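# Place shelf board from cart onto wall brackets

## Task

Take the shelf board off the cart (the cart is free to roll), set it level across both brackets on the wall, and slide it back until it meets the wall. Then release it and back the robot away. The robot must end upright and not leaning; falling or ending tilted counts as failure.

## Robot and tools

Robot: a Rainbow Robotics RB-Y1. It has a wheeled base (two drive wheels, two rear casters, 0.66 m long, 0.58 m wide, front edge 0.10 m ahead of the drive axle), a folding torso (the lower part, the leg, bends at ankle, knee and hip), a head with cameras and two 7-joint arms with parallel grippers. The base can only drive forward/back and turn in place; it cannot move sideways. Each arm is rated for 3 kg.

Frames: the base frame sits on the floor midway between the drive wheels, x forward, y left, z up. The chest, left_hand and right_hand positions in the state are reported in this frame; a hand point lies between its finger pads, with the fingers along the hand's -z axis and closing along its x axis. Printed hand positions can be off, especially at full reach. The odometry frame is the base frame at scene start; base_odometry counts wheel turns only, so wheel slip looks like travel. Heading runs -3.142 to 3.142, positive to the left.

Tool execute_actions: argument actions is a list holding one action or none (none just returns state and images). An action may have:
- base: exactly one of translate_m (a relative drive from where the base last measured itself, metres, -3 to 3, positive forward) or rotate_rad (a relative turn in place, radians, -3.2 to 3.2, positive counter-clockwise seen from above).
- joints: a dictionary of absolute targets by joint name, radians except the grippers in metres. Ranges: torso_squat_rad 0 to 1.2 (higher lowers the level chest); torso_shift_rad -0.3 to 0.6 (positive pushes hips forward); torso_pitch_rad -0.2 to 1.4 (positive leans forward); torso_yaw_rad -1.5 to 1.5 (positive turns left). Shoulder pitch -2.356 to 2.356 (0 hangs, negative raises the arm forward). left_shoulder_roll_rad 0 to 3.141 (positive lifts outward left); right_shoulder_roll_rad -3.141 to 0 (negative lifts outward right). Shoulder yaw -2.094 to 2.094, elbow -2.617 to 0.01 (negative bends), forearm roll -3.141 to 3.141, wrist pitch -1.57 to 1.919 (negative tips the hand forward), hand roll -2.705 to 2.705; for yaw and the roll joints positive means left/counter-clockwise on both arms. Grippers left_gripper_m and right_gripper_m 0 to 0.1, the gap between pads. head_pan_rad -0.523 to 0.523 (relative to chest, positive left), head_tilt_rad -0.35 to 1.57 (positive looks down). Tolerance for done is ±0.02 (grippers ±0.004).
- speeds: caps for that action only, translate_m 0.05 to 0.4 m/s, rotate_rad 0.1 to 1.509 rad/s (defaults are the maxima).
- min_time_s: 0.1 to 8, a minimum duration for each arm and head motion.
Optional cameras: head_camera, left_wrist_camera, right_wrist_camera or all; omitted/null gives all, [] gives none. Motions start together; an action lasts at most 15 s; a base move needing over 8.667 s is refused. Joints or base left out may still push toward an earlier target. Unknown keys or out-of-range numbers make the whole call rejected with no motion.

Torso combined limits: squat + shift <= 1.52; squat - shift + pitch <= 1.57; shift + 0.5 pitch - 0.4 squat <= 0.7; shift + 0.3 pitch - 0.5 squat <= 0.39. Breaking one makes the torso stop partway with off_target. Top joint speeds: arms 1 rad/s (wrist-side joints 1.5), head 1.5, squat and pitch 0.3, shift 0.15, yaw 0.6, grippers 0.1 m/s.

Tool wait: seconds 0 to 10; nothing new is commanded, returns state and images. Tool zoom_image: camera plus region [x0, y0, x1, y1] in pixels of that camera's latest full image, no larger than 504 by 504. Head images are 896x504, wrist images 644x364. Tool finished_scene: scene number; ends the scene for good, so only call it once the board rests on both brackets against the wall and the robot is clear and upright.

Result lines: base_status and joint_status per motion: done, off_target (resting short, may still push), time_out, contact_stop (torso or arm met firm resistance), stopped_with_arm (torso halted because an arm contact-stopped), limit_stop_at_<name> (a built-in limit; limit_stop_at_own_body means a self-collision guard stopped it before touching). After a stop, that joint group (whole torso, or all seven joints of one arm) drops its targets and holds. "joint command not followed" with a cause line means an arm's targets were blocked by the arm-collision check; a gripper in the same action still acts. on_its_own lists uncommanded joints and the targets they hold. Also watch for MOTOR HOT, OVER-TEMPERATURE FAULT (limit_stop_at_motor_heat) and torque faults, which freeze the robot for 10 s; resend targets afterwards. The robot keeps its last command while you compose a reply.

Recovery: after a stop, first move the stopped arm(s) away, then the torso, in separate actions. If both hands share one object and the torso contact-stops right at its start with nothing in the way, resend every arm joint at its current reported value, then repeat the torso command.

Grasping: command a gripper gap at least 0.005 m narrower than the object; off_target is then expected.

Avoid: the arms or grippers striking or squeezing each other (a hard press ends the run); heavy loads held far ahead of the drive wheels, which can tip the robot with no stop; driving into the cart, wall or brackets, since the base keeps pushing and the bent leg can stick out past the front edge; the torso leg sliding the robot backward against furniture unseen by odometry; dropping, slamming or shoving the board; joint torques near the load limits (shoulders 63 N m, elbows 32.4, wrist joints 22.5, held weight included). Loose objects may occasionally get nudged by outside disturbances. Camera calibration values given are approximate and vary slightly per scene.

Each tool is called after "Request:" as a command line: name --argument value for each argument, lists and objects as JSON in quotes; but a table of rows of numbers goes row by row, as --pt "numbers of a row", without its own name.

## Session

Request:
execute_actions --actions '[]'

Scene clock: 0.00 s.
base_odometry: x=+0.000 y=+0.000 heading=+0.000 (m, m, rad; odometry frame)
base_status: not commanded
joint_positions: torso_squat_rad=+0.350 torso_shift_rad=-0.001 torso_pitch_rad=+0.000 torso_yaw_rad=-0.001 left_shoulder_pitch_rad=+0.047 left_shoulder_roll_rad=+0.027 left_shoulder_yaw_rad=-0.050 left_elbow_rad=-0.290 left_forearm_roll_rad=+0.033 left_wrist_pitch_rad=+0.034 left_hand_roll_rad=+0.022 left_gripper_m=+0.101 right_shoulder_pitch_rad=-0.012 right_shoulder_roll_rad=-0.023 right_shoulder_yaw_rad=+0.023 right_elbow_rad=-0.230 right_forearm_roll_rad=+0.035 right_wrist_pitch_rad=-0.005 right_hand_roll_rad=+0.000 right_gripper_m=+0.099 head_pan_rad=+0.000 head_tilt_rad=+0.399
joint_status: not commanded
chest: x=-0.2287 y=+0.0004 z=+1.2474 quat_wxyz=(+1.000, +0.000, +0.000, +0.000) (m; base frame)
left_hand: x=-0.1298 y=+0.2353 z=+0.5691 quat_wxyz=(+0.994, +0.007, -0.105, +0.008) (m; base frame)
right_hand: x=-0.1076 y=-0.2340 z=+0.5724 quat_wxyz=(+0.992, -0.012, -0.122, +0.032) (m; base frame)
pictures: head_camera, left_wrist_camera, right_wrist_camera
Images, in order (width x height): head_camera 896x504, left_wrist_camera 644x364, right_wrist_camera 644x364.

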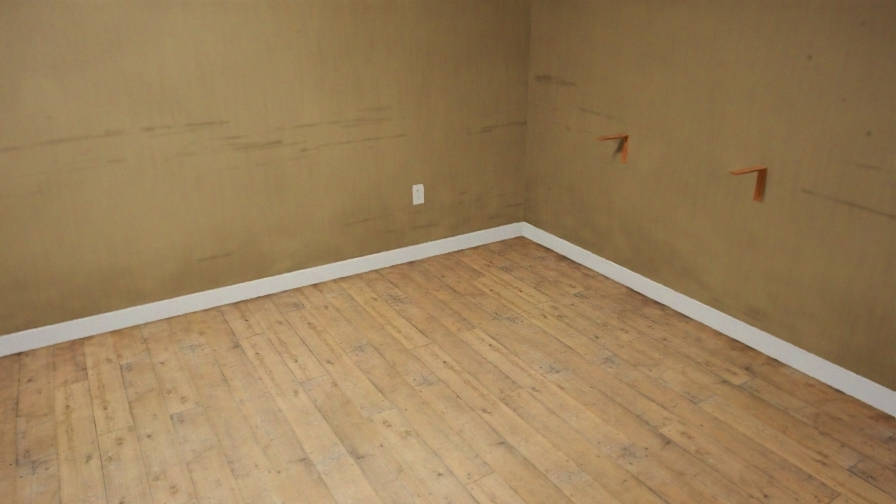

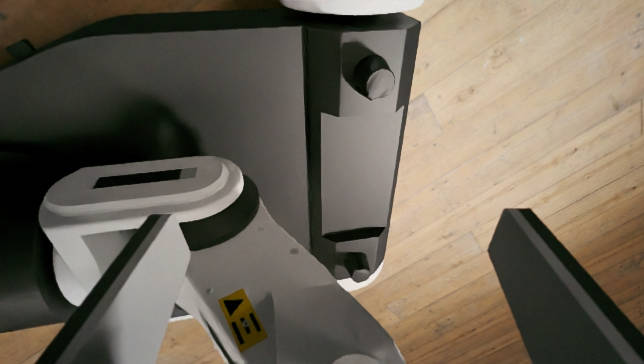

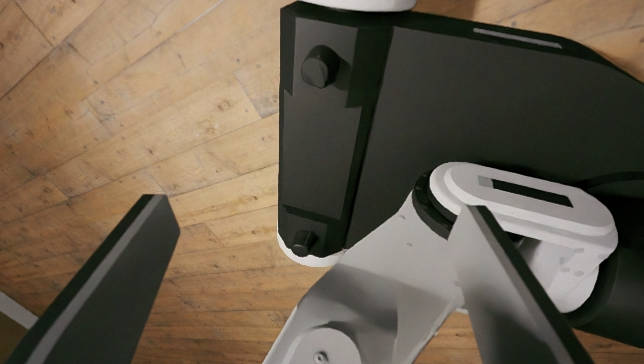

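Request:
execute_actions --actions '[{"base":{"rotate_rad":-0.94},"joints":{"head_pan_rad":-0.3,"head_tilt_rad":0.55}}]' --cameras '["head_camera"]'

Scene clock: 3.30 s.
base_odometry: x=+0.000 y=+0.000 heading=-0.939 (m, m, rad; odometry frame)
base_status: done
joint_positions: torso_squat_rad=+0.350 torso_shift_rad=-0.001 torso_pitch_rad=+0.000 torso_yaw_rad=-0.001 left_shoulder_pitch_rad=+0.047 left_shoulder_roll_rad=+0.027 left_shoulder_yaw_rad=-0.050 left_elbow_rad=-0.290 left_forearm_roll_rad=+0.033 left_wrist_pitch_rad=+0.034 left_hand_roll_rad=+0.022 left_gripper_m=+0.101 right_shoulder_pitch_rad=-0.012 right_shoulder_roll_rad=-0.023 right_shoulder_yaw_rad=+0.023 right_elbow_rad=-0.230 right_forearm_roll_rad=+0.035 right_wrist_pitch_rad=-0.005 right_hand_roll_rad=+0.000 right_gripper_m=+0.099 head_pan_rad=-0.300 head_tilt_rad=+0.550
joint_status: all done
chest: x=-0.2287 y=+0.0004 z=+1.2474 quat_wxyz=(+1.000, +0.000, +0.000, +0.000) (m; base frame)
left_hand: x=-0.1298 y=+0.2353 z=+0.5691 quat_wxyz=(+0.994, +0.007, -0.105, +0.008) (m; base frame)
right_hand: x=-0.1076 y=-0.2340 z=+0.5724 quat_wxyz=(+0.992, -0.012, -0.122, +0.032) (m; base frame)
pictures: head_camera
camera_calibration (this result's frames):
head_camera: T_world_to_cam=[[-0.253095, -0.967398, 0.00918089, -0.0619623], [-0.500331, 0.122765, -0.857087, 1.19816], [0.828017, -0.221518, -0.51509, 0.860391], [0, 0, 0, 1]] pos_world=[-0.128626, -0.0164416, 1.47067]
Images, in order (width x height): head_camera 896x504.

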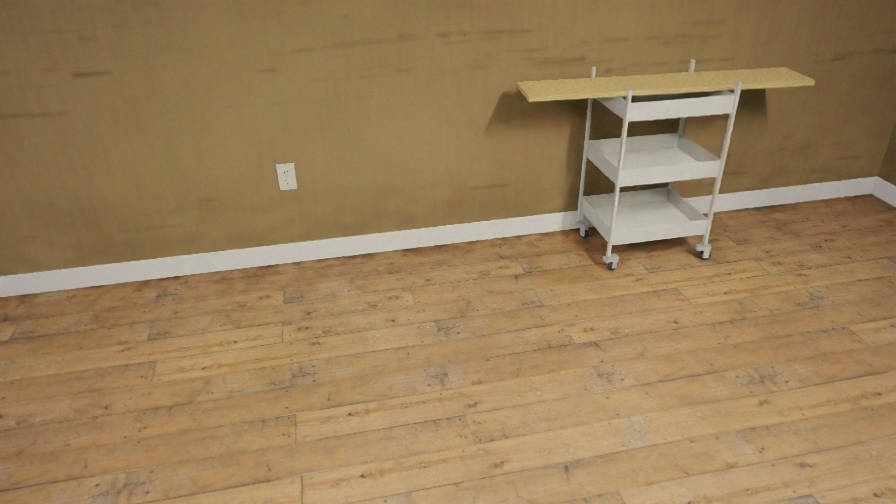

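Request:
execute_actions --actions '[{"base":{"rotate_rad":-1.0},"joints":{"head_pan_rad":0,"head_tilt_rad":0.5,"torso_squat_rad":1.0,"left_shoulder_pitch_rad":0,"left_shoulder_roll_rad":0.4,"left_shoulder_yaw_rad":0,"left_elbow_rad":-1.57,"left_forearm_roll_rad":0,"left_wrist_pitch_rad":0,"left_hand_roll_rad":0.4,"right_shoulder_pitch_rad":0,"right_shoulder_roll_rad":-0.4,"right_shoulder_yaw_rad":0,"right_elbow_rad":-1.57,"right_forearm_roll_rad":0,"right_wrist_pitch_rad":0,"right_hand_roll_rad":-0.4}}]' --cameras '[]'

Request:
execute_actions --actions '[{"base":{"translate_m":1.8}}]' --cameras '[]'

Request:
execute_actions --actions '[{"base":{"rotate_rad":1.0}}]'

Scene clock: 6.80 s.
base_odometry: x=+0.000 y=+0.000 heading=-1.939 (m, m, rad; odometry frame)
base_status: done
joint_positions: torso_squat_rad=+1.000 torso_shift_rad=-0.001 torso_pitch_rad=+0.000 torso_yaw_rad=-0.001 left_shoulder_pitch_rad=+0.000 left_shoulder_roll_rad=+0.400 left_shoulder_yaw_rad=+0.000 left_elbow_rad=-1.570 left_forearm_roll_rad=+0.000 left_wrist_pitch_rad=+0.000 left_hand_roll_rad=+0.400 left_gripper_m=+0.101 right_shoulder_pitch_rad=+0.000 right_shoulder_roll_rad=-0.400 right_shoulder_yaw_rad=+0.000 right_elbow_rad=-1.570 right_forearm_roll_rad=+0.000 right_wrist_pitch_rad=+0.000 right_hand_roll_rad=-0.400 right_gripper_m=+0.099 head_pan_rad=+0.000 head_tilt_rad=+0.500
joint_status: all done
chest: x=-0.2285 y=+0.0002 z=+0.9681 quat_wxyz=(+1.000, +0.000, +0.000, +0.000) (m; base frame)
left_hand: x=+0.2895 y=+0.3393 z=+0.7652 quat_wxyz=(+0.707, +0.000, -0.707, +0.000) (m; base frame)
right_hand: x=+0.2888 y=-0.3400 z=+0.7653 quat_wxyz=(+0.707, -0.001, -0.707, +0.000) (m; base frame)
pictures: none
No camera images: the call's "cameras" was empty. Leave "cameras" out to get every camera's image.

Scene clock: 13.10 s.
base_odometry: x=-0.649 y=-1.679 heading=-1.940 (m, m, rad; odometry frame)
base_status: done
joint_positions: torso_squat_rad=+1.000 torso_shift_rad=-0.001 torso_pitch_rad=+0.000 torso_yaw_rad=-0.001 left_shoulder_pitch_rad=+0.000 left_shoulder_roll_rad=+0.400 left_shoulder_yaw_rad=+0.000 left_elbow_rad=-1.570 left_forearm_roll_rad=+0.000 left_wrist_pitch_rad=+0.000 left_hand_roll_rad=+0.400 left_gripper_m=+0.101 right_shoulder_pitch_rad=+0.000 right_shoulder_roll_rad=-0.400 right_shoulder_yaw_rad=+0.000 right_elbow_rad=-1.570 right_forearm_roll_rad=+0.000 right_wrist_pitch_rad=+0.000 right_hand_roll_rad=-0.400 right_gripper_m=+0.099 head_pan_rad=+0.000 head_tilt_rad=+0.500
joint_status: not commanded
chest: x=-0.2284 y=+0.0002 z=+0.9681 quat_wxyz=(+1.000, +0.000, +0.000, -0.001) (m; base frame)
left_hand: x=+0.2895 y=+0.3393 z=+0.7651 quat_wxyz=(+0.707, +0.000, -0.707, +0.000) (m; base frame)
right_hand: x=+0.2889 y=-0.3400 z=+0.7652 quat_wxyz=(+0.707, -0.001, -0.707, +0.000) (m; base frame)
pictures: none
No camera images: the call's "cameras" was empty. Leave "cameras" out to get every camera's image.

Scene clock: 16.37 s.
base_odometry: x=-0.649 y=-1.678 heading=-0.940 (m, m, rad; odometry frame)
base_status: done
joint_positions: torso_squat_rad=+1.000 torso_shift_rad=-0.001 torso_pitch_rad=+0.000 torso_yaw_rad=-0.001 left_shoulder_pitch_rad=+0.000 left_shoulder_roll_rad=+0.400 left_shoulder_yaw_rad=+0.000 left_elbow_rad=-1.570 left_forearm_roll_rad=+0.000 left_wrist_pitch_rad=+0.000 left_hand_roll_rad=+0.400 left_gripper_m=+0.101 right_shoulder_pitch_rad=+0.000 right_shoulder_roll_rad=-0.400 right_shoulder_yaw_rad=+0.000 right_elbow_rad=-1.570 right_forearm_roll_rad=+0.000 right_wrist_pitch_rad=+0.000 right_hand_roll_rad=-0.400 right_gripper_m=+0.099 head_pan_rad=+0.000 head_tilt_rad=+0.500
joint_status: not commanded
chest: x=-0.2284 y=+0.0002 z=+0.9681 quat_wxyz=(+1.000, +0.000, +0.000, -0.001) (m; base frame)
left_hand: x=+0.2895 y=+0.3393 z=+0.7651 quat_wxyz=(+0.707, +0.000, -0.707, +0.000) (m; base frame)
right_hand: x=+0.2889 y=-0.3400 z=+0.7652 quat_wxyz=(+0.707, -0.001, -0.707, +0.000) (m; base frame)
pictures: head_camera, left_wrist_camera, right_wrist_camera
camera_calibration (this result's frames):
head_camera: T_world_to_cam=[[0.0434986, -0.998988, 0.0114781, -0.000931998], [-0.470921, -0.030635, -0.881643, 0.993754], [0.881102, 0.032945, -0.471777, 0.676556], [0, 0, 0, 1]] pos_world=[-0.128094, 0.00722346, 1.19533]
left_wrist_camera: T_world_to_cam=[[0.0273226, -0.0469357, 0.998524, -0.751418], [-0.602545, -0.797808, -0.0210135, 0.498709], [0.797617, -0.601082, -0.0500791, 0.0938694], [0, 0, 0, 1]] pos_world=[0.246154, 0.419029, 0.76549]
right_wrist_camera: T_world_to_cam=[[0.0136032, -0.0382111, -0.999177, 0.739784], [-0.63863, 0.768571, -0.0380866, 0.506911], [0.769394, 0.638622, -0.0139477, 0.0935559], [0, 0, 0, 1]] pos_world=[0.241684, -0.421076, 0.759787]
Images, in order (width x height): head_camera 896x504, left_wrist_camera 644x364, right_wrist_camera 644x364.

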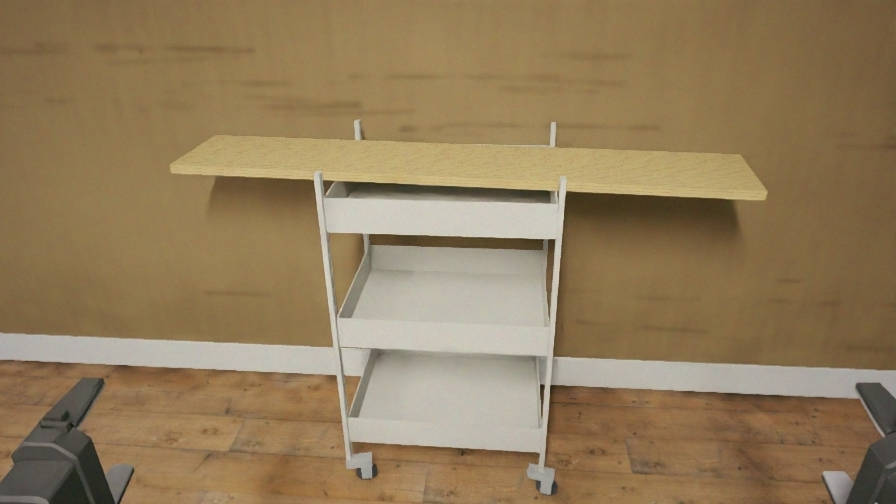

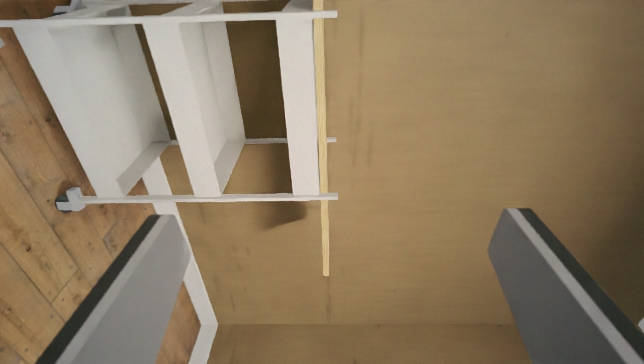

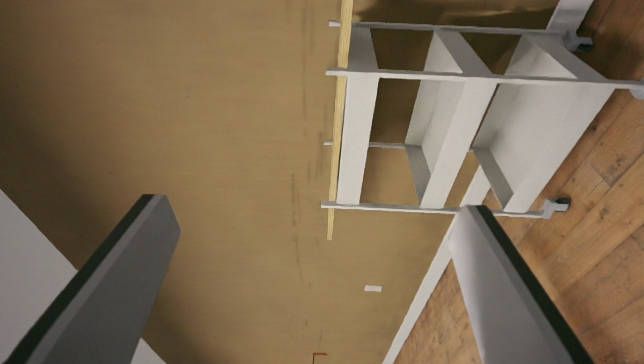

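Request:
execute_actions --actions '[{"base":{"translate_m":0.55},"joints":{"torso_yaw_rad":-0.035,"head_tilt_rad":0.75,"torso_squat_rad":1.02}}]'

Scene clock: 19.43 s.
base_odometry: x=-0.324 y=-2.122 heading=-0.939 (m, m, rad; odometry frame)
base_status: done
joint_positions: torso_squat_rad=+1.020 torso_shift_rad=-0.001 torso_pitch_rad=+0.000 torso_yaw_rad=-0.035 left_shoulder_pitch_rad=+0.000 left_shoulder_roll_rad=+0.400 left_shoulder_yaw_rad=+0.000 left_elbow_rad=-1.570 left_forearm_roll_rad=+0.000 left_wrist_pitch_rad=+0.000 left_hand_roll_rad=+0.400 left_gripper_m=+0.101 right_shoulder_pitch_rad=+0.000 right_shoulder_roll_rad=-0.400 right_shoulder_yaw_rad=+0.000 right_elbow_rad=-1.570 right_forearm_roll_rad=+0.000 right_wrist_pitch_rad=+0.000 right_hand_roll_rad=-0.400 right_gripper_m=+0.099 head_pan_rad=+0.000 head_tilt_rad=+0.750
joint_status: all done
chest: x=-0.2284 y=+0.0002 z=+0.9563 quat_wxyz=(+1.000, +0.000, +0.000, -0.018) (m; base frame)
left_hand: x=+0.3008 y=+0.3215 z=+0.7532 quat_wxyz=(+0.707, -0.012, -0.707, -0.012) (m; base frame)
right_hand: x=+0.2770 y=-0.3574 z=+0.7534 quat_wxyz=(+0.707, -0.013, -0.707, -0.012) (m; base frame)
pictures: head_camera, left_wrist_camera, right_wrist_camera
camera_calibration (this result's frames):
head_camera: T_world_to_cam=[[0.0108929, -0.999941, 0.000100784, 0.00487377], [-0.675026, -0.00742781, -0.737757, 0.774785], [0.737714, 0.00796831, -0.675067, 0.876434], [0, 0, 0, 1]] pos_world=[-0.123611, 0.00364474, 1.16325]
left_wrist_camera: T_world_to_cam=[[0.0257408, -0.0478872, 0.998521, -0.739934], [-0.62933, -0.776854, -0.021033, 0.492376], [0.776712, -0.627858, -0.0501337, 0.0885297], [0, 0, 0, 1]] pos_world=[0.260151, 0.402655, 0.753634]
right_wrist_camera: T_world_to_cam=[[0.0122833, -0.0386514, -0.999177, 0.727641], [-0.612102, 0.789862, -0.0380792, 0.512528], [0.790684, 0.612066, -0.0139565, 0.0982514], [0, 0, 0, 1]] pos_world=[0.227096, -0.436838, 0.74793]
Images, in order (width x height): head_camera 896x504, left_wrist_camera 644x364, right_wrist_camera 644x364.

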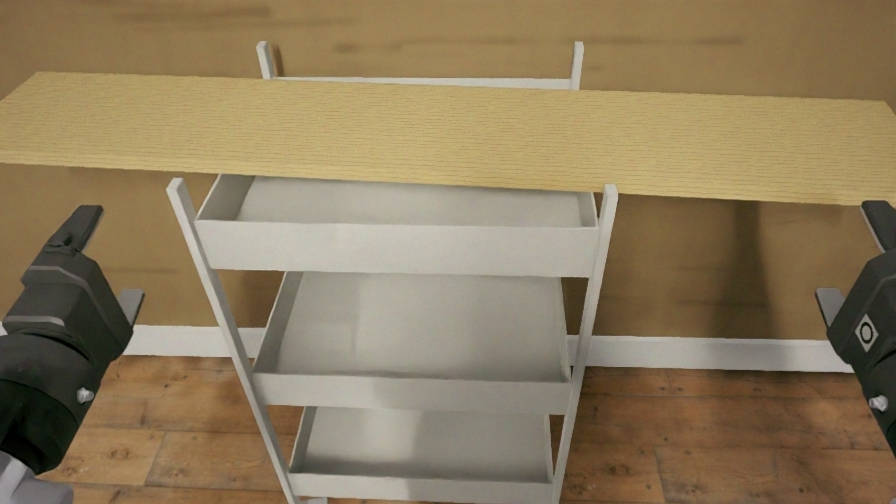

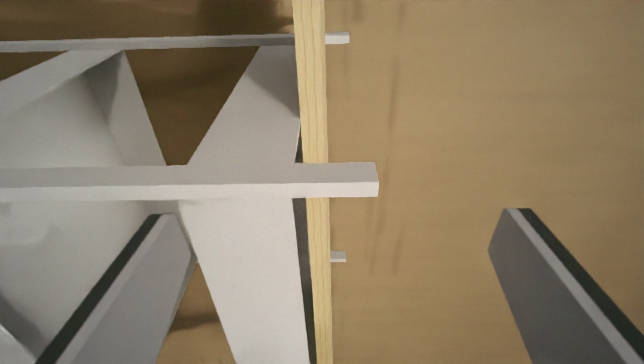

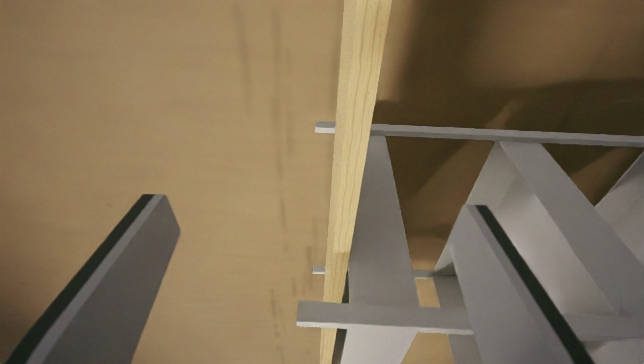

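Request:
execute_actions --actions '[{"joints":{"torso_yaw_rad":-0.065,"torso_squat_rad":1.09,"left_shoulder_roll_rad":0.6,"left_hand_roll_rad":0.6,"right_shoulder_roll_rad":-0.6,"right_hand_roll_rad":-0.6}}]' --cameras '[]'

Request:
execute_actions --actions '[{"base":{"translate_m":0.16}}]'

Scene clock: 20.73 s.
base_odometry: x=-0.324 y=-2.122 heading=-0.939 (m, m, rad; odometry frame)
base_status: not commanded
joint_positions: torso_squat_rad=+1.090 torso_shift_rad=-0.001 torso_pitch_rad=+0.000 torso_yaw_rad=-0.065 left_shoulder_pitch_rad=+0.000 left_shoulder_roll_rad=+0.600 left_shoulder_yaw_rad=+0.000 left_elbow_rad=-1.570 left_forearm_roll_rad=+0.000 left_wrist_pitch_rad=+0.000 left_hand_roll_rad=+0.600 left_gripper_m=+0.101 right_shoulder_pitch_rad=+0.000 right_shoulder_roll_rad=-0.600 right_shoulder_yaw_rad=+0.000 right_elbow_rad=-1.570 right_forearm_roll_rad=+0.000 right_wrist_pitch_rad=+0.000 right_hand_roll_rad=-0.600 right_gripper_m=+0.099 head_pan_rad=+0.000 head_tilt_rad=+0.750
joint_status: all done
chest: x=-0.2285 y=+0.0002 z=+0.9136 quat_wxyz=(+0.999, +0.000, +0.000, -0.032) (m; base frame)
left_hand: x=+0.3136 y=+0.3593 z=+0.7402 quat_wxyz=(+0.707, -0.023, -0.707, -0.023) (m; base frame)
right_hand: x=+0.2625 y=-0.4261 z=+0.7403 quat_wxyz=(+0.707, -0.023, -0.707, -0.023) (m; base frame)
pictures: none
No camera images: the call's "cameras" was empty. Leave "cameras" out to get every camera's image.

Scene clock: 22.63 s.
base_odometry: x=-0.230 y=-2.251 heading=-0.938 (m, m, rad; odometry frame)
base_status: done
joint_positions: torso_squat_rad=+1.090 torso_shift_rad=-0.001 torso_pitch_rad=+0.000 torso_yaw_rad=-0.065 left_shoulder_pitch_rad=+0.000 left_shoulder_roll_rad=+0.600 left_shoulder_yaw_rad=+0.000 left_elbow_rad=-1.570 left_forearm_roll_rad=+0.000 left_wrist_pitch_rad=+0.000 left_hand_roll_rad=+0.600 left_gripper_m=+0.101 right_shoulder_pitch_rad=+0.000 right_shoulder_roll_rad=-0.600 right_shoulder_yaw_rad=+0.000 right_elbow_rad=-1.570 right_forearm_roll_rad=+0.000 right_wrist_pitch_rad=+0.000 right_hand_roll_rad=-0.600 right_gripper_m=+0.099 head_pan_rad=+0.000 head_tilt_rad=+0.750
joint_status: not commanded
chest: x=-0.2283 y=+0.0002 z=+0.9137 quat_wxyz=(+0.999, +0.000, +0.000, -0.032) (m; base frame)
left_hand: x=+0.3137 y=+0.3593 z=+0.7401 quat_wxyz=(+0.707, -0.023, -0.707, -0.023) (m; base frame)
right_hand: x=+0.2626 y=-0.4261 z=+0.7402 quat_wxyz=(+0.707, -0.023, -0.707, -0.023) (m; base frame)
pictures: head_camera, left_wrist_camera, right_wrist_camera
camera_calibration (this result's frames):
head_camera: T_world_to_cam=[[-0.0190189, -0.999819, 0.0000940294, -0.00196756], [-0.674984, 0.0127704, -0.737722, 0.74335], [0.737587, -0.0140941, -0.675105, 0.847643], [0, 0, 0, 1]] pos_world=[-0.123499, 0.000486718, 1.12063]
left_wrist_camera: T_world_to_cam=[[0.0241819, -0.0484401, 0.998533, -0.724605], [-0.65205, -0.757886, -0.020975, 0.52986], [0.75779, -0.650586, -0.0499125, 0.115507], [0, 0, 0, 1]] pos_world=[0.275487, 0.441621, 0.740421]
right_wrist_camera: T_world_to_cam=[[0.0112102, -0.0389236, -0.999179, 0.712139], [-0.588069, 0.807914, -0.0380706, 0.558876], [0.808733, 0.588013, -0.0138328, 0.136414], [0, 0, 0, 1]] pos_world=[0.210352, -0.504019, 0.734718]
Images, in order (width x height): head_camera 896x504, left_wrist_camera 644x364, right_wrist_camera 644x364.

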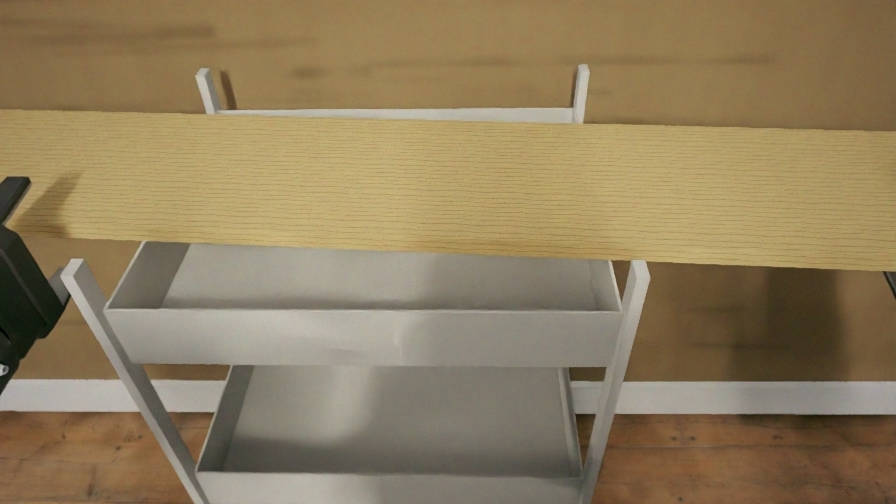

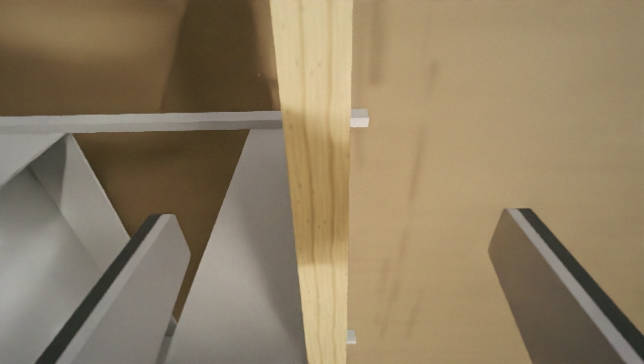

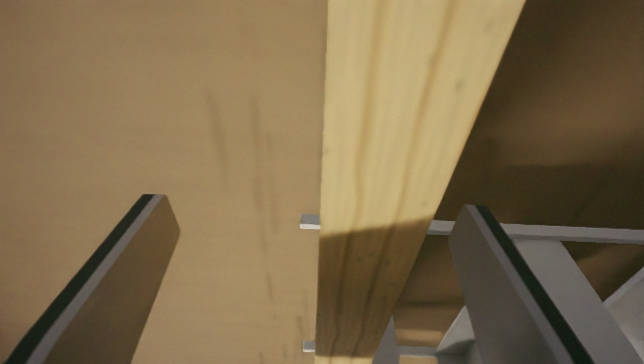

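Request:
execute_actions --actions '[{"joints":{"torso_squat_rad":1.10,"left_shoulder_pitch_rad":-0.1,"left_elbow_rad":-1.47,"right_shoulder_roll_rad":-0.53,"right_hand_roll_rad":-0.53}}]' --cameras '[]'

Request:
execute_actions --actions '[{"joints":{"left_gripper_m":0,"right_gripper_m":0}}]' --cameras '[]'

Request:
execute_actions --actions '[{"joints":{"torso_squat_rad":0.8,"torso_yaw_rad":0}}]'

Scene clock: 23.40 s.
base_odometry: x=-0.230 y=-2.251 heading=-0.938 (m, m, rad; odometry frame)
base_status: not commanded
joint_positions: torso_squat_rad=+1.100 torso_shift_rad=-0.001 torso_pitch_rad=+0.000 torso_yaw_rad=-0.065 left_shoulder_pitch_rad=-0.100 left_shoulder_roll_rad=+0.600 left_shoulder_yaw_rad=+0.000 left_elbow_rad=-1.470 left_forearm_roll_rad=+0.000 left_wrist_pitch_rad=+0.000 left_hand_roll_rad=+0.600 left_gripper_m=+0.101 right_shoulder_pitch_rad=+0.000 right_shoulder_roll_rad=-0.530 right_shoulder_yaw_rad=+0.000 right_elbow_rad=-1.570 right_forearm_roll_rad=+0.000 right_wrist_pitch_rad=+0.000 right_hand_roll_rad=-0.530 right_gripper_m=+0.099 head_pan_rad=+0.000 head_tilt_rad=+0.750
joint_status: all done
chest: x=-0.2284 y=+0.0002 z=+0.9074 quat_wxyz=(+0.999, +0.000, +0.000, -0.032) (m; base frame)
left_hand: x=+0.3404 y=+0.3669 z=+0.7435 quat_wxyz=(+0.703, -0.016, -0.711, -0.014) (m; base frame)
right_hand: x=+0.2638 y=-0.4080 z=+0.7225 quat_wxyz=(+0.707, -0.023, -0.707, -0.023) (m; base frame)
pictures: none
No camera images: the call's "cameras" was empty. Leave "cameras" out to get every camera's image.

Scene clock: 24.90 s.
base_odometry: x=-0.230 y=-2.251 heading=-0.938 (m, m, rad; odometry frame)
base_status: not commanded
joint_positions: torso_squat_rad=+1.100 torso_shift_rad=-0.001 torso_pitch_rad=+0.000 torso_yaw_rad=-0.065 left_shoulder_pitch_rad=-0.100 left_shoulder_roll_rad=+0.600 left_shoulder_yaw_rad=+0.000 left_elbow_rad=-1.470 left_forearm_roll_rad=+0.000 left_wrist_pitch_rad=+0.000 left_hand_roll_rad=+0.600 left_gripper_m=+0.019 right_shoulder_pitch_rad=-0.001 right_shoulder_roll_rad=-0.530 right_shoulder_yaw_rad=-0.001 right_elbow_rad=-1.571 right_forearm_roll_rad=+0.000 right_wrist_pitch_rad=-0.001 right_hand_roll_rad=-0.530 right_gripper_m=+0.017 head_pan_rad=+0.000 head_tilt_rad=+0.750
joint_status: left_gripper_m off_target (ended at +0.019, target +0.000); right_gripper_m off_target (ended at +0.017, target +0.000)
chest: x=-0.2285 y=+0.0002 z=+0.9074 quat_wxyz=(+0.999, +0.000, +0.000, -0.032) (m; base frame)
left_hand: x=+0.3404 y=+0.3669 z=+0.7434 quat_wxyz=(+0.703, -0.016, -0.711, -0.014) (m; base frame)
right_hand: x=+0.2641 y=-0.4081 z=+0.7241 quat_wxyz=(+0.706, -0.023, -0.708, -0.023) (m; base frame)
pictures: none
No camera images: the call's "cameras" was empty. Leave "cameras" out to get every camera's image.

Scene clock: 26.73 s.
base_odometry: x=-0.230 y=-2.251 heading=-0.938 (m, m, rad; odometry frame)
base_status: not commanded
joint_positions: torso_squat_rad=+0.800 torso_shift_rad=-0.001 torso_pitch_rad=+0.001 torso_yaw_rad=+0.000 left_shoulder_pitch_rad=-0.098 left_shoulder_roll_rad=+0.600 left_shoulder_yaw_rad=-0.001 left_elbow_rad=-1.469 left_forearm_roll_rad=+0.000 left_wrist_pitch_rad=+0.001 left_hand_roll_rad=+0.600 left_gripper_m=+0.019 right_shoulder_pitch_rad=+0.001 right_shoulder_roll_rad=-0.530 right_shoulder_yaw_rad=+0.000 right_elbow_rad=-1.569 right_forearm_roll_rad=+0.000 right_wrist_pitch_rad=+0.001 right_hand_roll_rad=-0.530 right_gripper_m=+0.017 head_pan_rad=+0.000 head_tilt_rad=+0.750
joint_status: all done
chest: x=-0.2281 y=+0.0003 z=+1.0777 quat_wxyz=(+1.000, +0.000, +0.000, +0.000) (m; base frame)
left_hand: x=+0.3152 y=+0.4033 z=+0.9115 quat_wxyz=(+0.705, +0.008, -0.709, +0.009) (m; base frame)
right_hand: x=+0.2890 y=-0.3754 z=+0.8912 quat_wxyz=(+0.708, +0.000, -0.706, +0.000) (m; base frame)
pictures: head_camera, left_wrist_camera, right_wrist_camera
camera_calibration (this result's frames):
head_camera: T_world_to_cam=[[0.0458519, -0.998948, 0.000153066, 0.0128651], [-0.675, -0.0310956, -0.737162, 0.863893], [0.736392, 0.033697, -0.675716, 0.958554], [0, 0, 0, 1]] pos_world=[-0.123333, 0.0074145, 1.28454]
left_wrist_camera: T_world_to_cam=[[0.0213486, -0.0448662, 0.998765, -0.894466], [-0.58279, -0.812267, -0.0240313, 0.570663], [0.812342, -0.581558, -0.0434883, 0.100679], [0, 0, 0, 1]] pos_world=[0.269887, 0.48195, 0.911454]
right_wrist_camera: T_world_to_cam=[[0.0104474, -0.0380374, -0.999222, 0.865322], [-0.638854, 0.768488, -0.0359337, 0.537143], [0.769257, 0.638732, -0.0162717, 0.11996], [0, 0, 0, 1]] pos_world=[0.241836, -0.456496, 0.885902]
Images, in order (width x height): head_camera 896x504, left_wrist_camera 644x364, right_wrist_camera 644x364.

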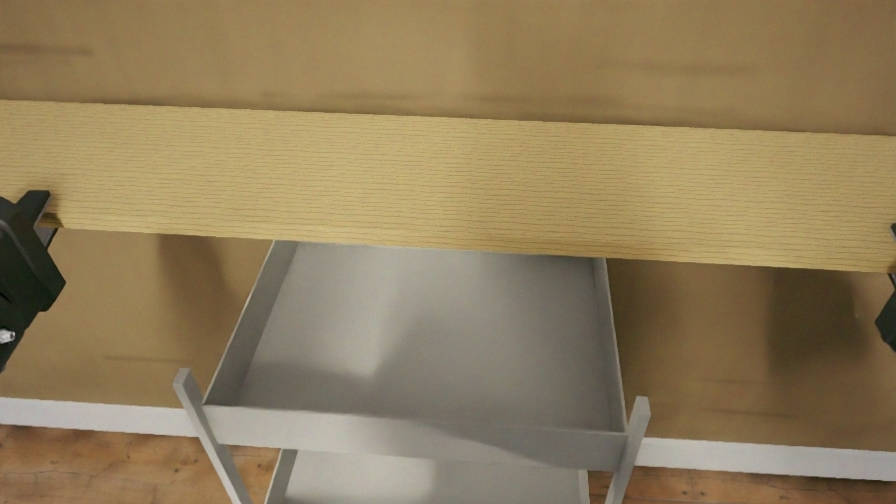

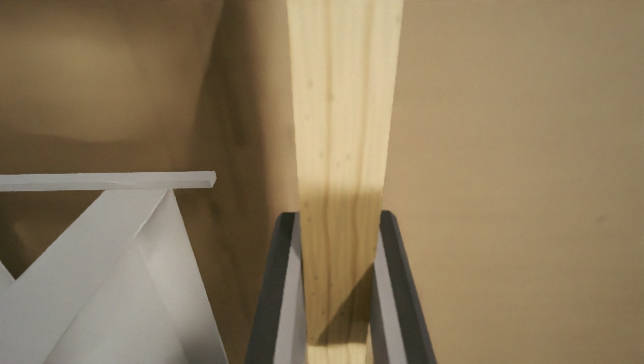

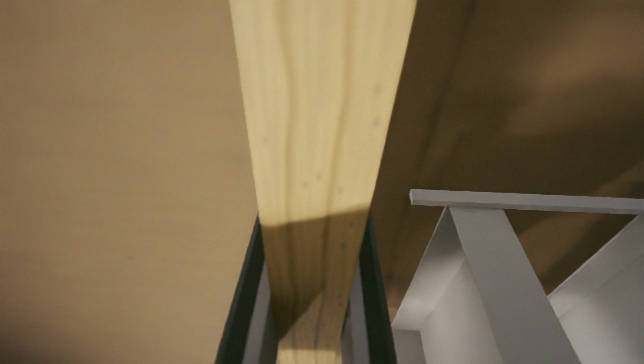

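Request:
execute_actions --actions '[{"base":{"translate_m":-0.8},"joints":{"head_tilt_rad":0.45}}]' --cameras '[]'

Request:
execute_actions --actions '[{"base":{"rotate_rad":1.52}}]' --cameras '[]'

Request:
execute_actions --actions '[{"base":{"translate_m":1.55}}]' --cameras '[]'

Request:
execute_actions --actions '[{"base":{"translate_m":1.55}}]' --cameras '[]'

Request:
execute_actions --actions '[{"base":{"rotate_rad":-1.57}}]' --cameras '["head_camera"]'

Scene clock: 30.43 s.
base_odometry: x=-0.703 y=-1.606 heading=-0.937 (m, m, rad; odometry frame)
base_status: done
joint_positions: torso_squat_rad=+0.800 torso_shift_rad=-0.001 torso_pitch_rad=+0.000 torso_yaw_rad=+0.000 left_shoulder_pitch_rad=-0.098 left_shoulder_roll_rad=+0.600 left_shoulder_yaw_rad=-0.001 left_elbow_rad=-1.469 left_forearm_roll_rad=+0.000 left_wrist_pitch_rad=+0.001 left_hand_roll_rad=+0.600 left_gripper_m=+0.019 right_shoulder_pitch_rad=+0.001 right_shoulder_roll_rad=-0.530 right_shoulder_yaw_rad=+0.000 right_elbow_rad=-1.569 right_forearm_roll_rad=+0.000 right_wrist_pitch_rad=+0.001 right_hand_roll_rad=-0.530 right_gripper_m=+0.017 head_pan_rad=+0.000 head_tilt_rad=+0.450
joint_status: all done
chest: x=-0.2282 y=+0.0003 z=+1.0776 quat_wxyz=(+1.000, +0.000, +0.000, +0.000) (m; base frame)
left_hand: x=+0.3150 y=+0.4034 z=+0.9114 quat_wxyz=(+0.705, +0.008, -0.709, +0.009) (m; base frame)
right_hand: x=+0.2889 y=-0.3754 z=+0.8912 quat_wxyz=(+0.708, +0.000, -0.706, +0.000) (m; base frame)
pictures: none
No camera images: the call's "cameras" was empty. Leave "cameras" out to get every camera's image.

Scene clock: 34.30 s.
base_odometry: x=-0.703 y=-1.606 heading=+0.583 (m, m, rad; odometry frame)
base_status: done
joint_positions: torso_squat_rad=+0.800 torso_shift_rad=-0.001 torso_pitch_rad=+0.000 torso_yaw_rad=+0.000 left_shoulder_pitch_rad=-0.098 left_shoulder_roll_rad=+0.600 left_shoulder_yaw_rad=-0.001 left_elbow_rad=-1.469 left_forearm_roll_rad=+0.000 left_wrist_pitch_rad=+0.001 left_hand_roll_rad=+0.600 left_gripper_m=+0.019 right_shoulder_pitch_rad=+0.001 right_shoulder_roll_rad=-0.530 right_shoulder_yaw_rad=+0.000 right_elbow_rad=-1.569 right_forearm_roll_rad=+0.000 right_wrist_pitch_rad=+0.001 right_hand_roll_rad=-0.530 right_gripper_m=+0.017 head_pan_rad=+0.000 head_tilt_rad=+0.450
joint_status: not commanded
chest: x=-0.2282 y=+0.0003 z=+1.0776 quat_wxyz=(+1.000, +0.000, +0.000, +0.000) (m; base frame)
left_hand: x=+0.3150 y=+0.4034 z=+0.9114 quat_wxyz=(+0.705, +0.008, -0.709, +0.009) (m; base frame)
right_hand: x=+0.2889 y=-0.3754 z=+0.8911 quat_wxyz=(+0.708, +0.000, -0.706, +0.000) (m; base frame)
pictures: none
No camera images: the call's "cameras" was empty. Leave "cameras" out to get every camera's image.

Scene clock: 39.70 s.
base_odometry: x=+0.590 y=-0.753 heading=+0.584 (m, m, rad; odometry frame)
base_status: done
joint_positions: torso_squat_rad=+0.800 torso_shift_rad=-0.001 torso_pitch_rad=+0.001 torso_yaw_rad=+0.000 left_shoulder_pitch_rad=-0.098 left_shoulder_roll_rad=+0.600 left_shoulder_yaw_rad=-0.001 left_elbow_rad=-1.469 left_forearm_roll_rad=+0.000 left_wrist_pitch_rad=+0.001 left_hand_roll_rad=+0.600 left_gripper_m=+0.019 right_shoulder_pitch_rad=+0.001 right_shoulder_roll_rad=-0.530 right_shoulder_yaw_rad=+0.001 right_elbow_rad=-1.569 right_forearm_roll_rad=+0.000 right_wrist_pitch_rad=+0.001 right_hand_roll_rad=-0.530 right_gripper_m=+0.017 head_pan_rad=+0.000 head_tilt_rad=+0.450
joint_status: not commanded
chest: x=-0.2281 y=+0.0003 z=+1.0777 quat_wxyz=(+1.000, +0.000, +0.000, +0.000) (m; base frame)
left_hand: x=+0.3151 y=+0.4034 z=+0.9113 quat_wxyz=(+0.705, +0.008, -0.709, +0.009) (m; base frame)
right_hand: x=+0.2890 y=-0.3754 z=+0.8911 quat_wxyz=(+0.708, +0.000, -0.706, +0.000) (m; base frame)
pictures: none
No camera images: the call's "cameras" was empty. Leave "cameras" out to get every camera's image.

Scene clock: 45.10 s.
base_odometry: x=+1.883 y=+0.102 heading=+0.585 (m, m, rad; odometry frame)
base_status: done
joint_positions: torso_squat_rad=+0.800 torso_shift_rad=-0.001 torso_pitch_rad=+0.001 torso_yaw_rad=+0.000 left_shoulder_pitch_rad=-0.098 left_shoulder_roll_rad=+0.600 left_shoulder_yaw_rad=-0.001 left_elbow_rad=-1.469 left_forearm_roll_rad=+0.000 left_wrist_pitch_rad=+0.001 left_hand_roll_rad=+0.600 left_gripper_m=+0.019 right_shoulder_pitch_rad=+0.001 right_shoulder_roll_rad=-0.530 right_shoulder_yaw_rad=+0.001 right_elbow_rad=-1.569 right_forearm_roll_rad=+0.000 right_wrist_pitch_rad=+0.001 right_hand_roll_rad=-0.530 right_gripper_m=+0.017 head_pan_rad=+0.000 head_tilt_rad=+0.450
joint_status: not commanded
chest: x=-0.2281 y=+0.0003 z=+1.0777 quat_wxyz=(+1.000, +0.000, +0.000, +0.000) (m; base frame)
left_hand: x=+0.3151 y=+0.4034 z=+0.9113 quat_wxyz=(+0.705, +0.008, -0.709, +0.009) (m; base frame)
right_hand: x=+0.2890 y=-0.3754 z=+0.8911 quat_wxyz=(+0.708, +0.000, -0.706, +0.000) (m; base frame)
pictures: none
No camera images: the call's "cameras" was empty. Leave "cameras" out to get every camera's image.

Scene clock: 49.10 s.
base_odometry: x=+1.883 y=+0.102 heading=-0.985 (m, m, rad; odometry frame)
base_status: done
joint_positions: torso_squat_rad=+0.800 torso_shift_rad=-0.001 torso_pitch_rad=+0.001 torso_yaw_rad=+0.000 left_shoulder_pitch_rad=-0.098 left_shoulder_roll_rad=+0.600 left_shoulder_yaw_rad=-0.001 left_elbow_rad=-1.469 left_forearm_roll_rad=+0.000 left_wrist_pitch_rad=+0.001 left_hand_roll_rad=+0.600 left_gripper_m=+0.019 right_shoulder_pitch_rad=+0.001 right_shoulder_roll_rad=-0.530 right_shoulder_yaw_rad=+0.001 right_elbow_rad=-1.569 right_forearm_roll_rad=+0.000 right_wrist_pitch_rad=+0.001 right_hand_roll_rad=-0.530 right_gripper_m=+0.017 head_pan_rad=+0.000 head_tilt_rad=+0.450
joint_status: not commanded
chest: x=-0.2281 y=+0.0003 z=+1.0777 quat_wxyz=(+1.000, +0.000, +0.000, +0.000) (m; base frame)
left_hand: x=+0.3151 y=+0.4034 z=+0.9113 quat_wxyz=(+0.705, +0.008, -0.709, +0.009) (m; base frame)
right_hand: x=+0.2890 y=-0.3753 z=+0.8911 quat_wxyz=(+0.708, +0.000, -0.706, +0.000) (m; base frame)
pictures: head_camera
camera_calibration (this result's frames):
head_camera: T_world_to_cam=[[0.043882, -0.998942, 0.0137218, -0.00487336], [-0.426984, -0.0311706, -0.903722, 1.12778], [0.903194, 0.0337981, -0.427901, 0.676299], [0, 0, 0, 1]] pos_world=[-0.129072, 0.00742765, 1.30865]
Images, in order (width x height): head_camera 896x504.

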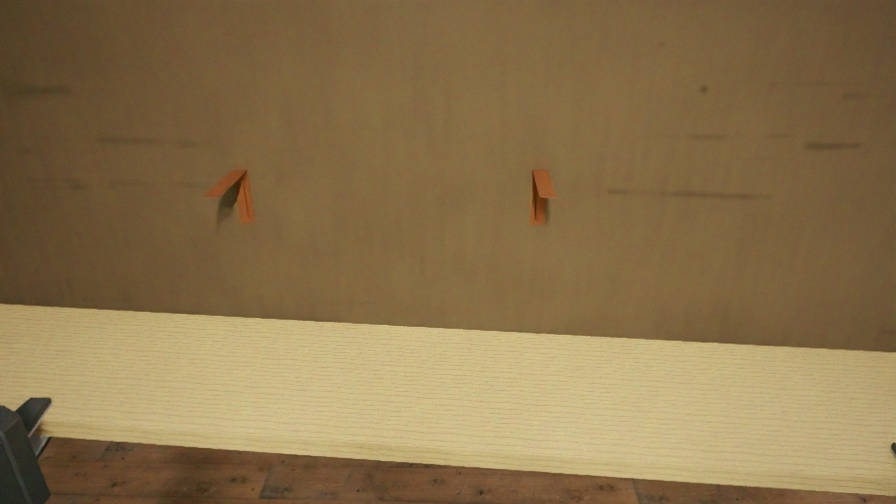

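Request:
execute_actions --actions '[{"base":{"rotate_rad":0.11}}]' --cameras '[]'

Request:
execute_actions --actions '[{"base":{"translate_m":0.6}}]' --cameras '[]'

Request:
execute_actions --actions '[{"base":{"rotate_rad":-0.05},"joints":{"head_tilt_rad":0.6}}]'

Scene clock: 50.53 s.
base_odometry: x=+1.883 y=+0.102 heading=-0.876 (m, m, rad; odometry frame)
base_status: done
joint_positions: torso_squat_rad=+0.800 torso_shift_rad=-0.001 torso_pitch_rad=+0.001 torso_yaw_rad=+0.000 left_shoulder_pitch_rad=-0.098 left_shoulder_roll_rad=+0.600 left_shoulder_yaw_rad=-0.001 left_elbow_rad=-1.469 left_forearm_roll_rad=+0.000 left_wrist_pitch_rad=+0.001 left_hand_roll_rad=+0.600 left_gripper_m=+0.019 right_shoulder_pitch_rad=+0.001 right_shoulder_roll_rad=-0.530 right_shoulder_yaw_rad=+0.001 right_elbow_rad=-1.569 right_forearm_roll_rad=+0.000 right_wrist_pitch_rad=+0.001 right_hand_roll_rad=-0.530 right_gripper_m=+0.017 head_pan_rad=+0.000 head_tilt_rad=+0.450
joint_status: not commanded
chest: x=-0.2281 y=+0.0003 z=+1.0777 quat_wxyz=(+1.000, +0.000, +0.000, +0.000) (m; base frame)
left_hand: x=+0.3151 y=+0.4034 z=+0.9113 quat_wxyz=(+0.705, +0.008, -0.709, +0.009) (m; base frame)
right_hand: x=+0.2890 y=-0.3753 z=+0.8911 quat_wxyz=(+0.708, +0.000, -0.706, +0.000) (m; base frame)
pictures: none
No camera images: the call's "cameras" was empty. Leave "cameras" out to get every camera's image.

Scene clock: 53.57 s.
base_odometry: x=+2.267 y=-0.359 heading=-0.877 (m, m, rad; odometry frame)
base_status: done
joint_positions: torso_squat_rad=+0.800 torso_shift_rad=-0.001 torso_pitch_rad=+0.001 torso_yaw_rad=+0.000 left_shoulder_pitch_rad=-0.098 left_shoulder_roll_rad=+0.600 left_shoulder_yaw_rad=-0.001 left_elbow_rad=-1.469 left_forearm_roll_rad=+0.000 left_wrist_pitch_rad=+0.001 left_hand_roll_rad=+0.600 left_gripper_m=+0.019 right_shoulder_pitch_rad=+0.001 right_shoulder_roll_rad=-0.530 right_shoulder_yaw_rad=+0.001 right_elbow_rad=-1.569 right_forearm_roll_rad=+0.000 right_wrist_pitch_rad=+0.001 right_hand_roll_rad=-0.530 right_gripper_m=+0.017 head_pan_rad=+0.000 head_tilt_rad=+0.450
joint_status: not commanded
chest: x=-0.2281 y=+0.0003 z=+1.0777 quat_wxyz=(+1.000, +0.000, +0.000, +0.000) (m; base frame)
left_hand: x=+0.3151 y=+0.4034 z=+0.9113 quat_wxyz=(+0.705, +0.008, -0.709, +0.009) (m; base frame)
right_hand: x=+0.2890 y=-0.3753 z=+0.8910 quat_wxyz=(+0.709, +0.000, -0.706, +0.000) (m; base frame)
pictures: none
No camera images: the call's "cameras" was empty. Leave "cameras" out to get every camera's image.

Scene clock: 55.07 s.
base_odometry: x=+2.267 y=-0.359 heading=-0.926 (m, m, rad; odometry frame)
base_status: done
joint_positions: torso_squat_rad=+0.800 torso_shift_rad=-0.001 torso_pitch_rad=+0.001 torso_yaw_rad=+0.000 left_shoulder_pitch_rad=-0.098 left_shoulder_roll_rad=+0.600 left_shoulder_yaw_rad=-0.001 left_elbow_rad=-1.469 left_forearm_roll_rad=+0.000 left_wrist_pitch_rad=+0.001 left_hand_roll_rad=+0.600 left_gripper_m=+0.019 right_shoulder_pitch_rad=+0.001 right_shoulder_roll_rad=-0.530 right_shoulder_yaw_rad=+0.001 right_elbow_rad=-1.569 right_forearm_roll_rad=+0.000 right_wrist_pitch_rad=+0.001 right_hand_roll_rad=-0.530 right_gripper_m=+0.017 head_pan_rad=+0.000 head_tilt_rad=+0.600
joint_status: all done
chest: x=-0.2281 y=+0.0003 z=+1.0777 quat_wxyz=(+1.000, +0.000, +0.000, +0.000) (m; base frame)
left_hand: x=+0.3150 y=+0.4034 z=+0.9113 quat_wxyz=(+0.705, +0.008, -0.709, +0.009) (m; base frame)
right_hand: x=+0.2890 y=-0.3753 z=+0.8910 quat_wxyz=(+0.709, +0.000, -0.706, +0.000) (m; base frame)
pictures: head_camera, left_wrist_camera, right_wrist_camera
camera_calibration (this result's frames):
head_camera: T_world_to_cam=[[0.0454187, -0.998943, 0.00700671, 0.00402364], [-0.557177, -0.0311534, -0.829809, 1.00651], [0.829151, 0.0337849, -0.558003, 0.827283], [0, 0, 0, 1]] pos_world=[-0.125318, 0.00742608, 1.29681]
left_wrist_camera: T_world_to_cam=[[0.0217489, -0.044879, 0.998756, -0.894365], [-0.582687, -0.812347, -0.0238142, 0.570431], [0.812405, -0.581444, -0.0438181, 0.101065], [0, 0, 0, 1]] pos_world=[0.269729, 0.482014, 0.911265]
right_wrist_camera: T_world_to_cam=[[0.0101749, -0.0379442, -0.999228, 0.865288], [-0.638938, 0.76843, -0.0356862, 0.536829], [0.769191, 0.638808, -0.0164253, 0.120114], [0, 0, 0, 1]] pos_world=[0.241805, -0.456413, 0.885751]
Images, in order (width x height): head_camera 896x504, left_wrist_camera 644x364, right_wrist_camera 644x364.

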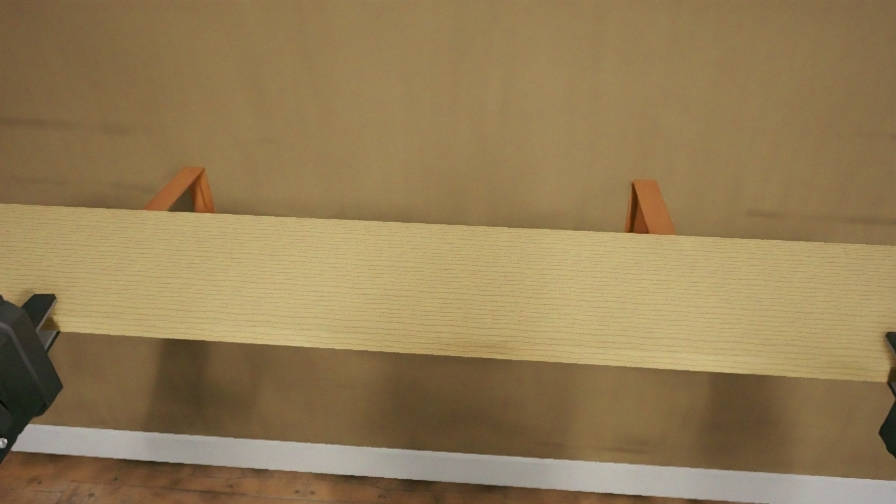

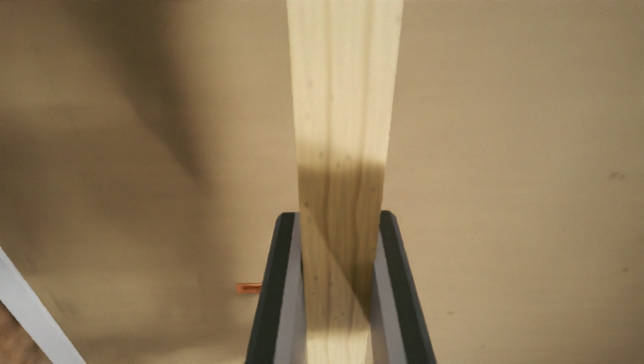

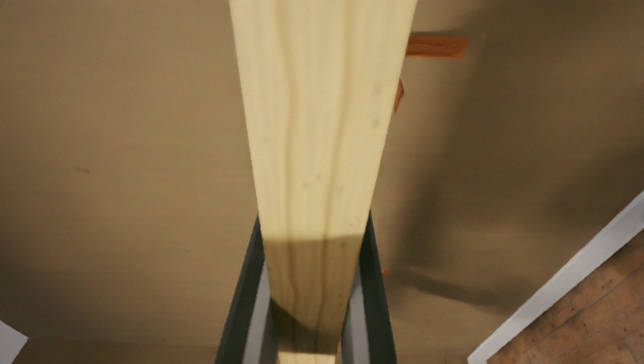

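Request:
execute_actions --actions '[{"base":{"translate_m":0.31},"joints":{"torso_squat_rad":0.9,"torso_yaw_rad":0.02}}]'

Scene clock: 57.53 s.
base_odometry: x=+2.453 y=-0.607 heading=-0.926 (m, m, rad; odometry frame)
base_status: done
joint_positions: torso_squat_rad=+0.900 torso_shift_rad=-0.001 torso_pitch_rad=+0.001 torso_yaw_rad=+0.020 left_shoulder_pitch_rad=-0.098 left_shoulder_roll_rad=+0.599 left_shoulder_yaw_rad=-0.001 left_elbow_rad=-1.469 left_forearm_roll_rad=+0.000 left_wrist_pitch_rad=+0.001 left_hand_roll_rad=+0.600 left_gripper_m=+0.019 right_shoulder_pitch_rad=+0.001 right_shoulder_roll_rad=-0.530 right_shoulder_yaw_rad=+0.001 right_elbow_rad=-1.569 right_forearm_roll_rad=+0.000 right_wrist_pitch_rad=+0.001 right_hand_roll_rad=-0.530 right_gripper_m=+0.017 head_pan_rad=+0.000 head_tilt_rad=+0.600
joint_status: all done
chest: x=-0.2281 y=+0.0003 z=+1.0251 quat_wxyz=(+1.000, +0.000, +0.000, +0.010) (m; base frame)
left_hand: x=+0.3069 y=+0.4141 z=+0.8587 quat_wxyz=(+0.705, +0.015, -0.709, +0.016) (m; base frame)
right_hand: x=+0.2964 y=-0.3650 z=+0.8385 quat_wxyz=(+0.708, +0.007, -0.706, +0.007) (m; base frame)
pictures: head_camera, left_wrist_camera, right_wrist_camera
camera_calibration (this result's frames):
head_camera: T_world_to_cam=[[0.0653279, -0.997839, 0.00699873, 0.00891342], [-0.556448, -0.0422505, -0.829807, 0.963069], [0.82831, 0.0503152, -0.558006, 0.797745], [0, 0, 0, 1]] pos_world=[-0.125464, 0.00944564, 1.24425]
left_wrist_camera: T_world_to_cam=[[0.0227006, -0.0444252, 0.998755, -0.841657], [-0.566344, -0.823826, -0.0237719, 0.572862], [0.823856, -0.565099, -0.0438613, 0.101367], [0, 0, 0, 1]] pos_world=[0.260031, 0.49183, 0.858674]
right_wrist_camera: T_world_to_cam=[[0.0109292, -0.0376807, -0.99923, 0.812944], [-0.654128, 0.755543, -0.035646, 0.531481], [0.756305, 0.654014, -0.0163905, 0.116272], [0, 0, 0, 1]] pos_world=[0.250835, -0.446968, 0.833169]
Images, in order (width x height): head_camera 896x504, left_wrist_camera 644x364, right_wrist_camera 644x364.

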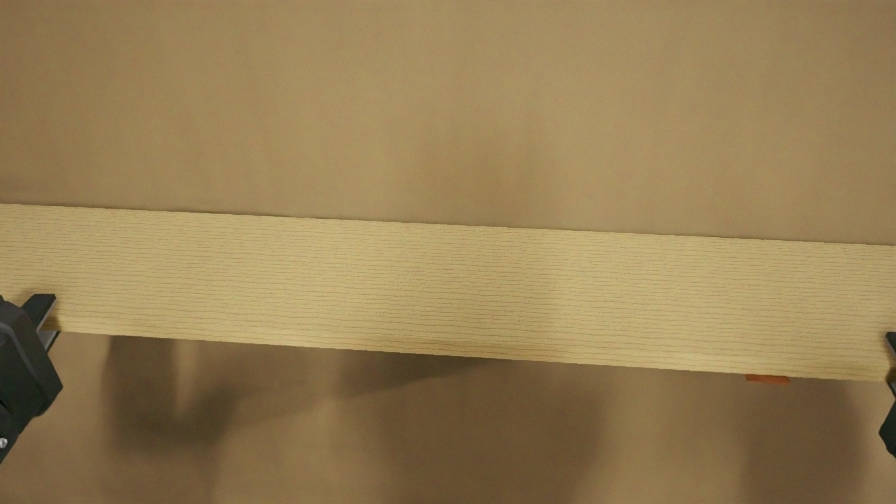

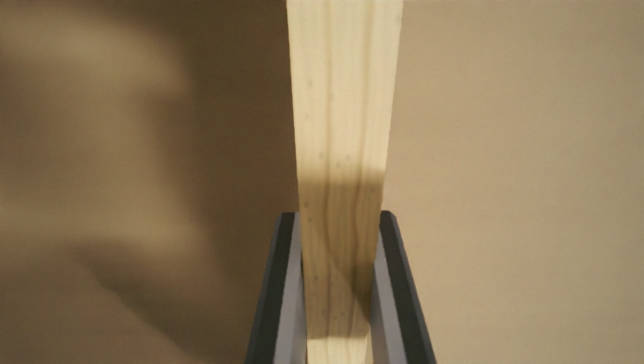

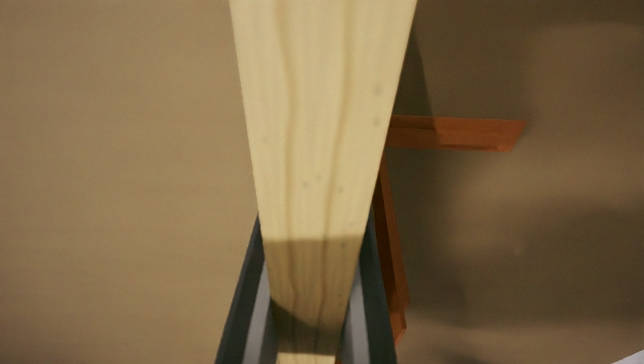

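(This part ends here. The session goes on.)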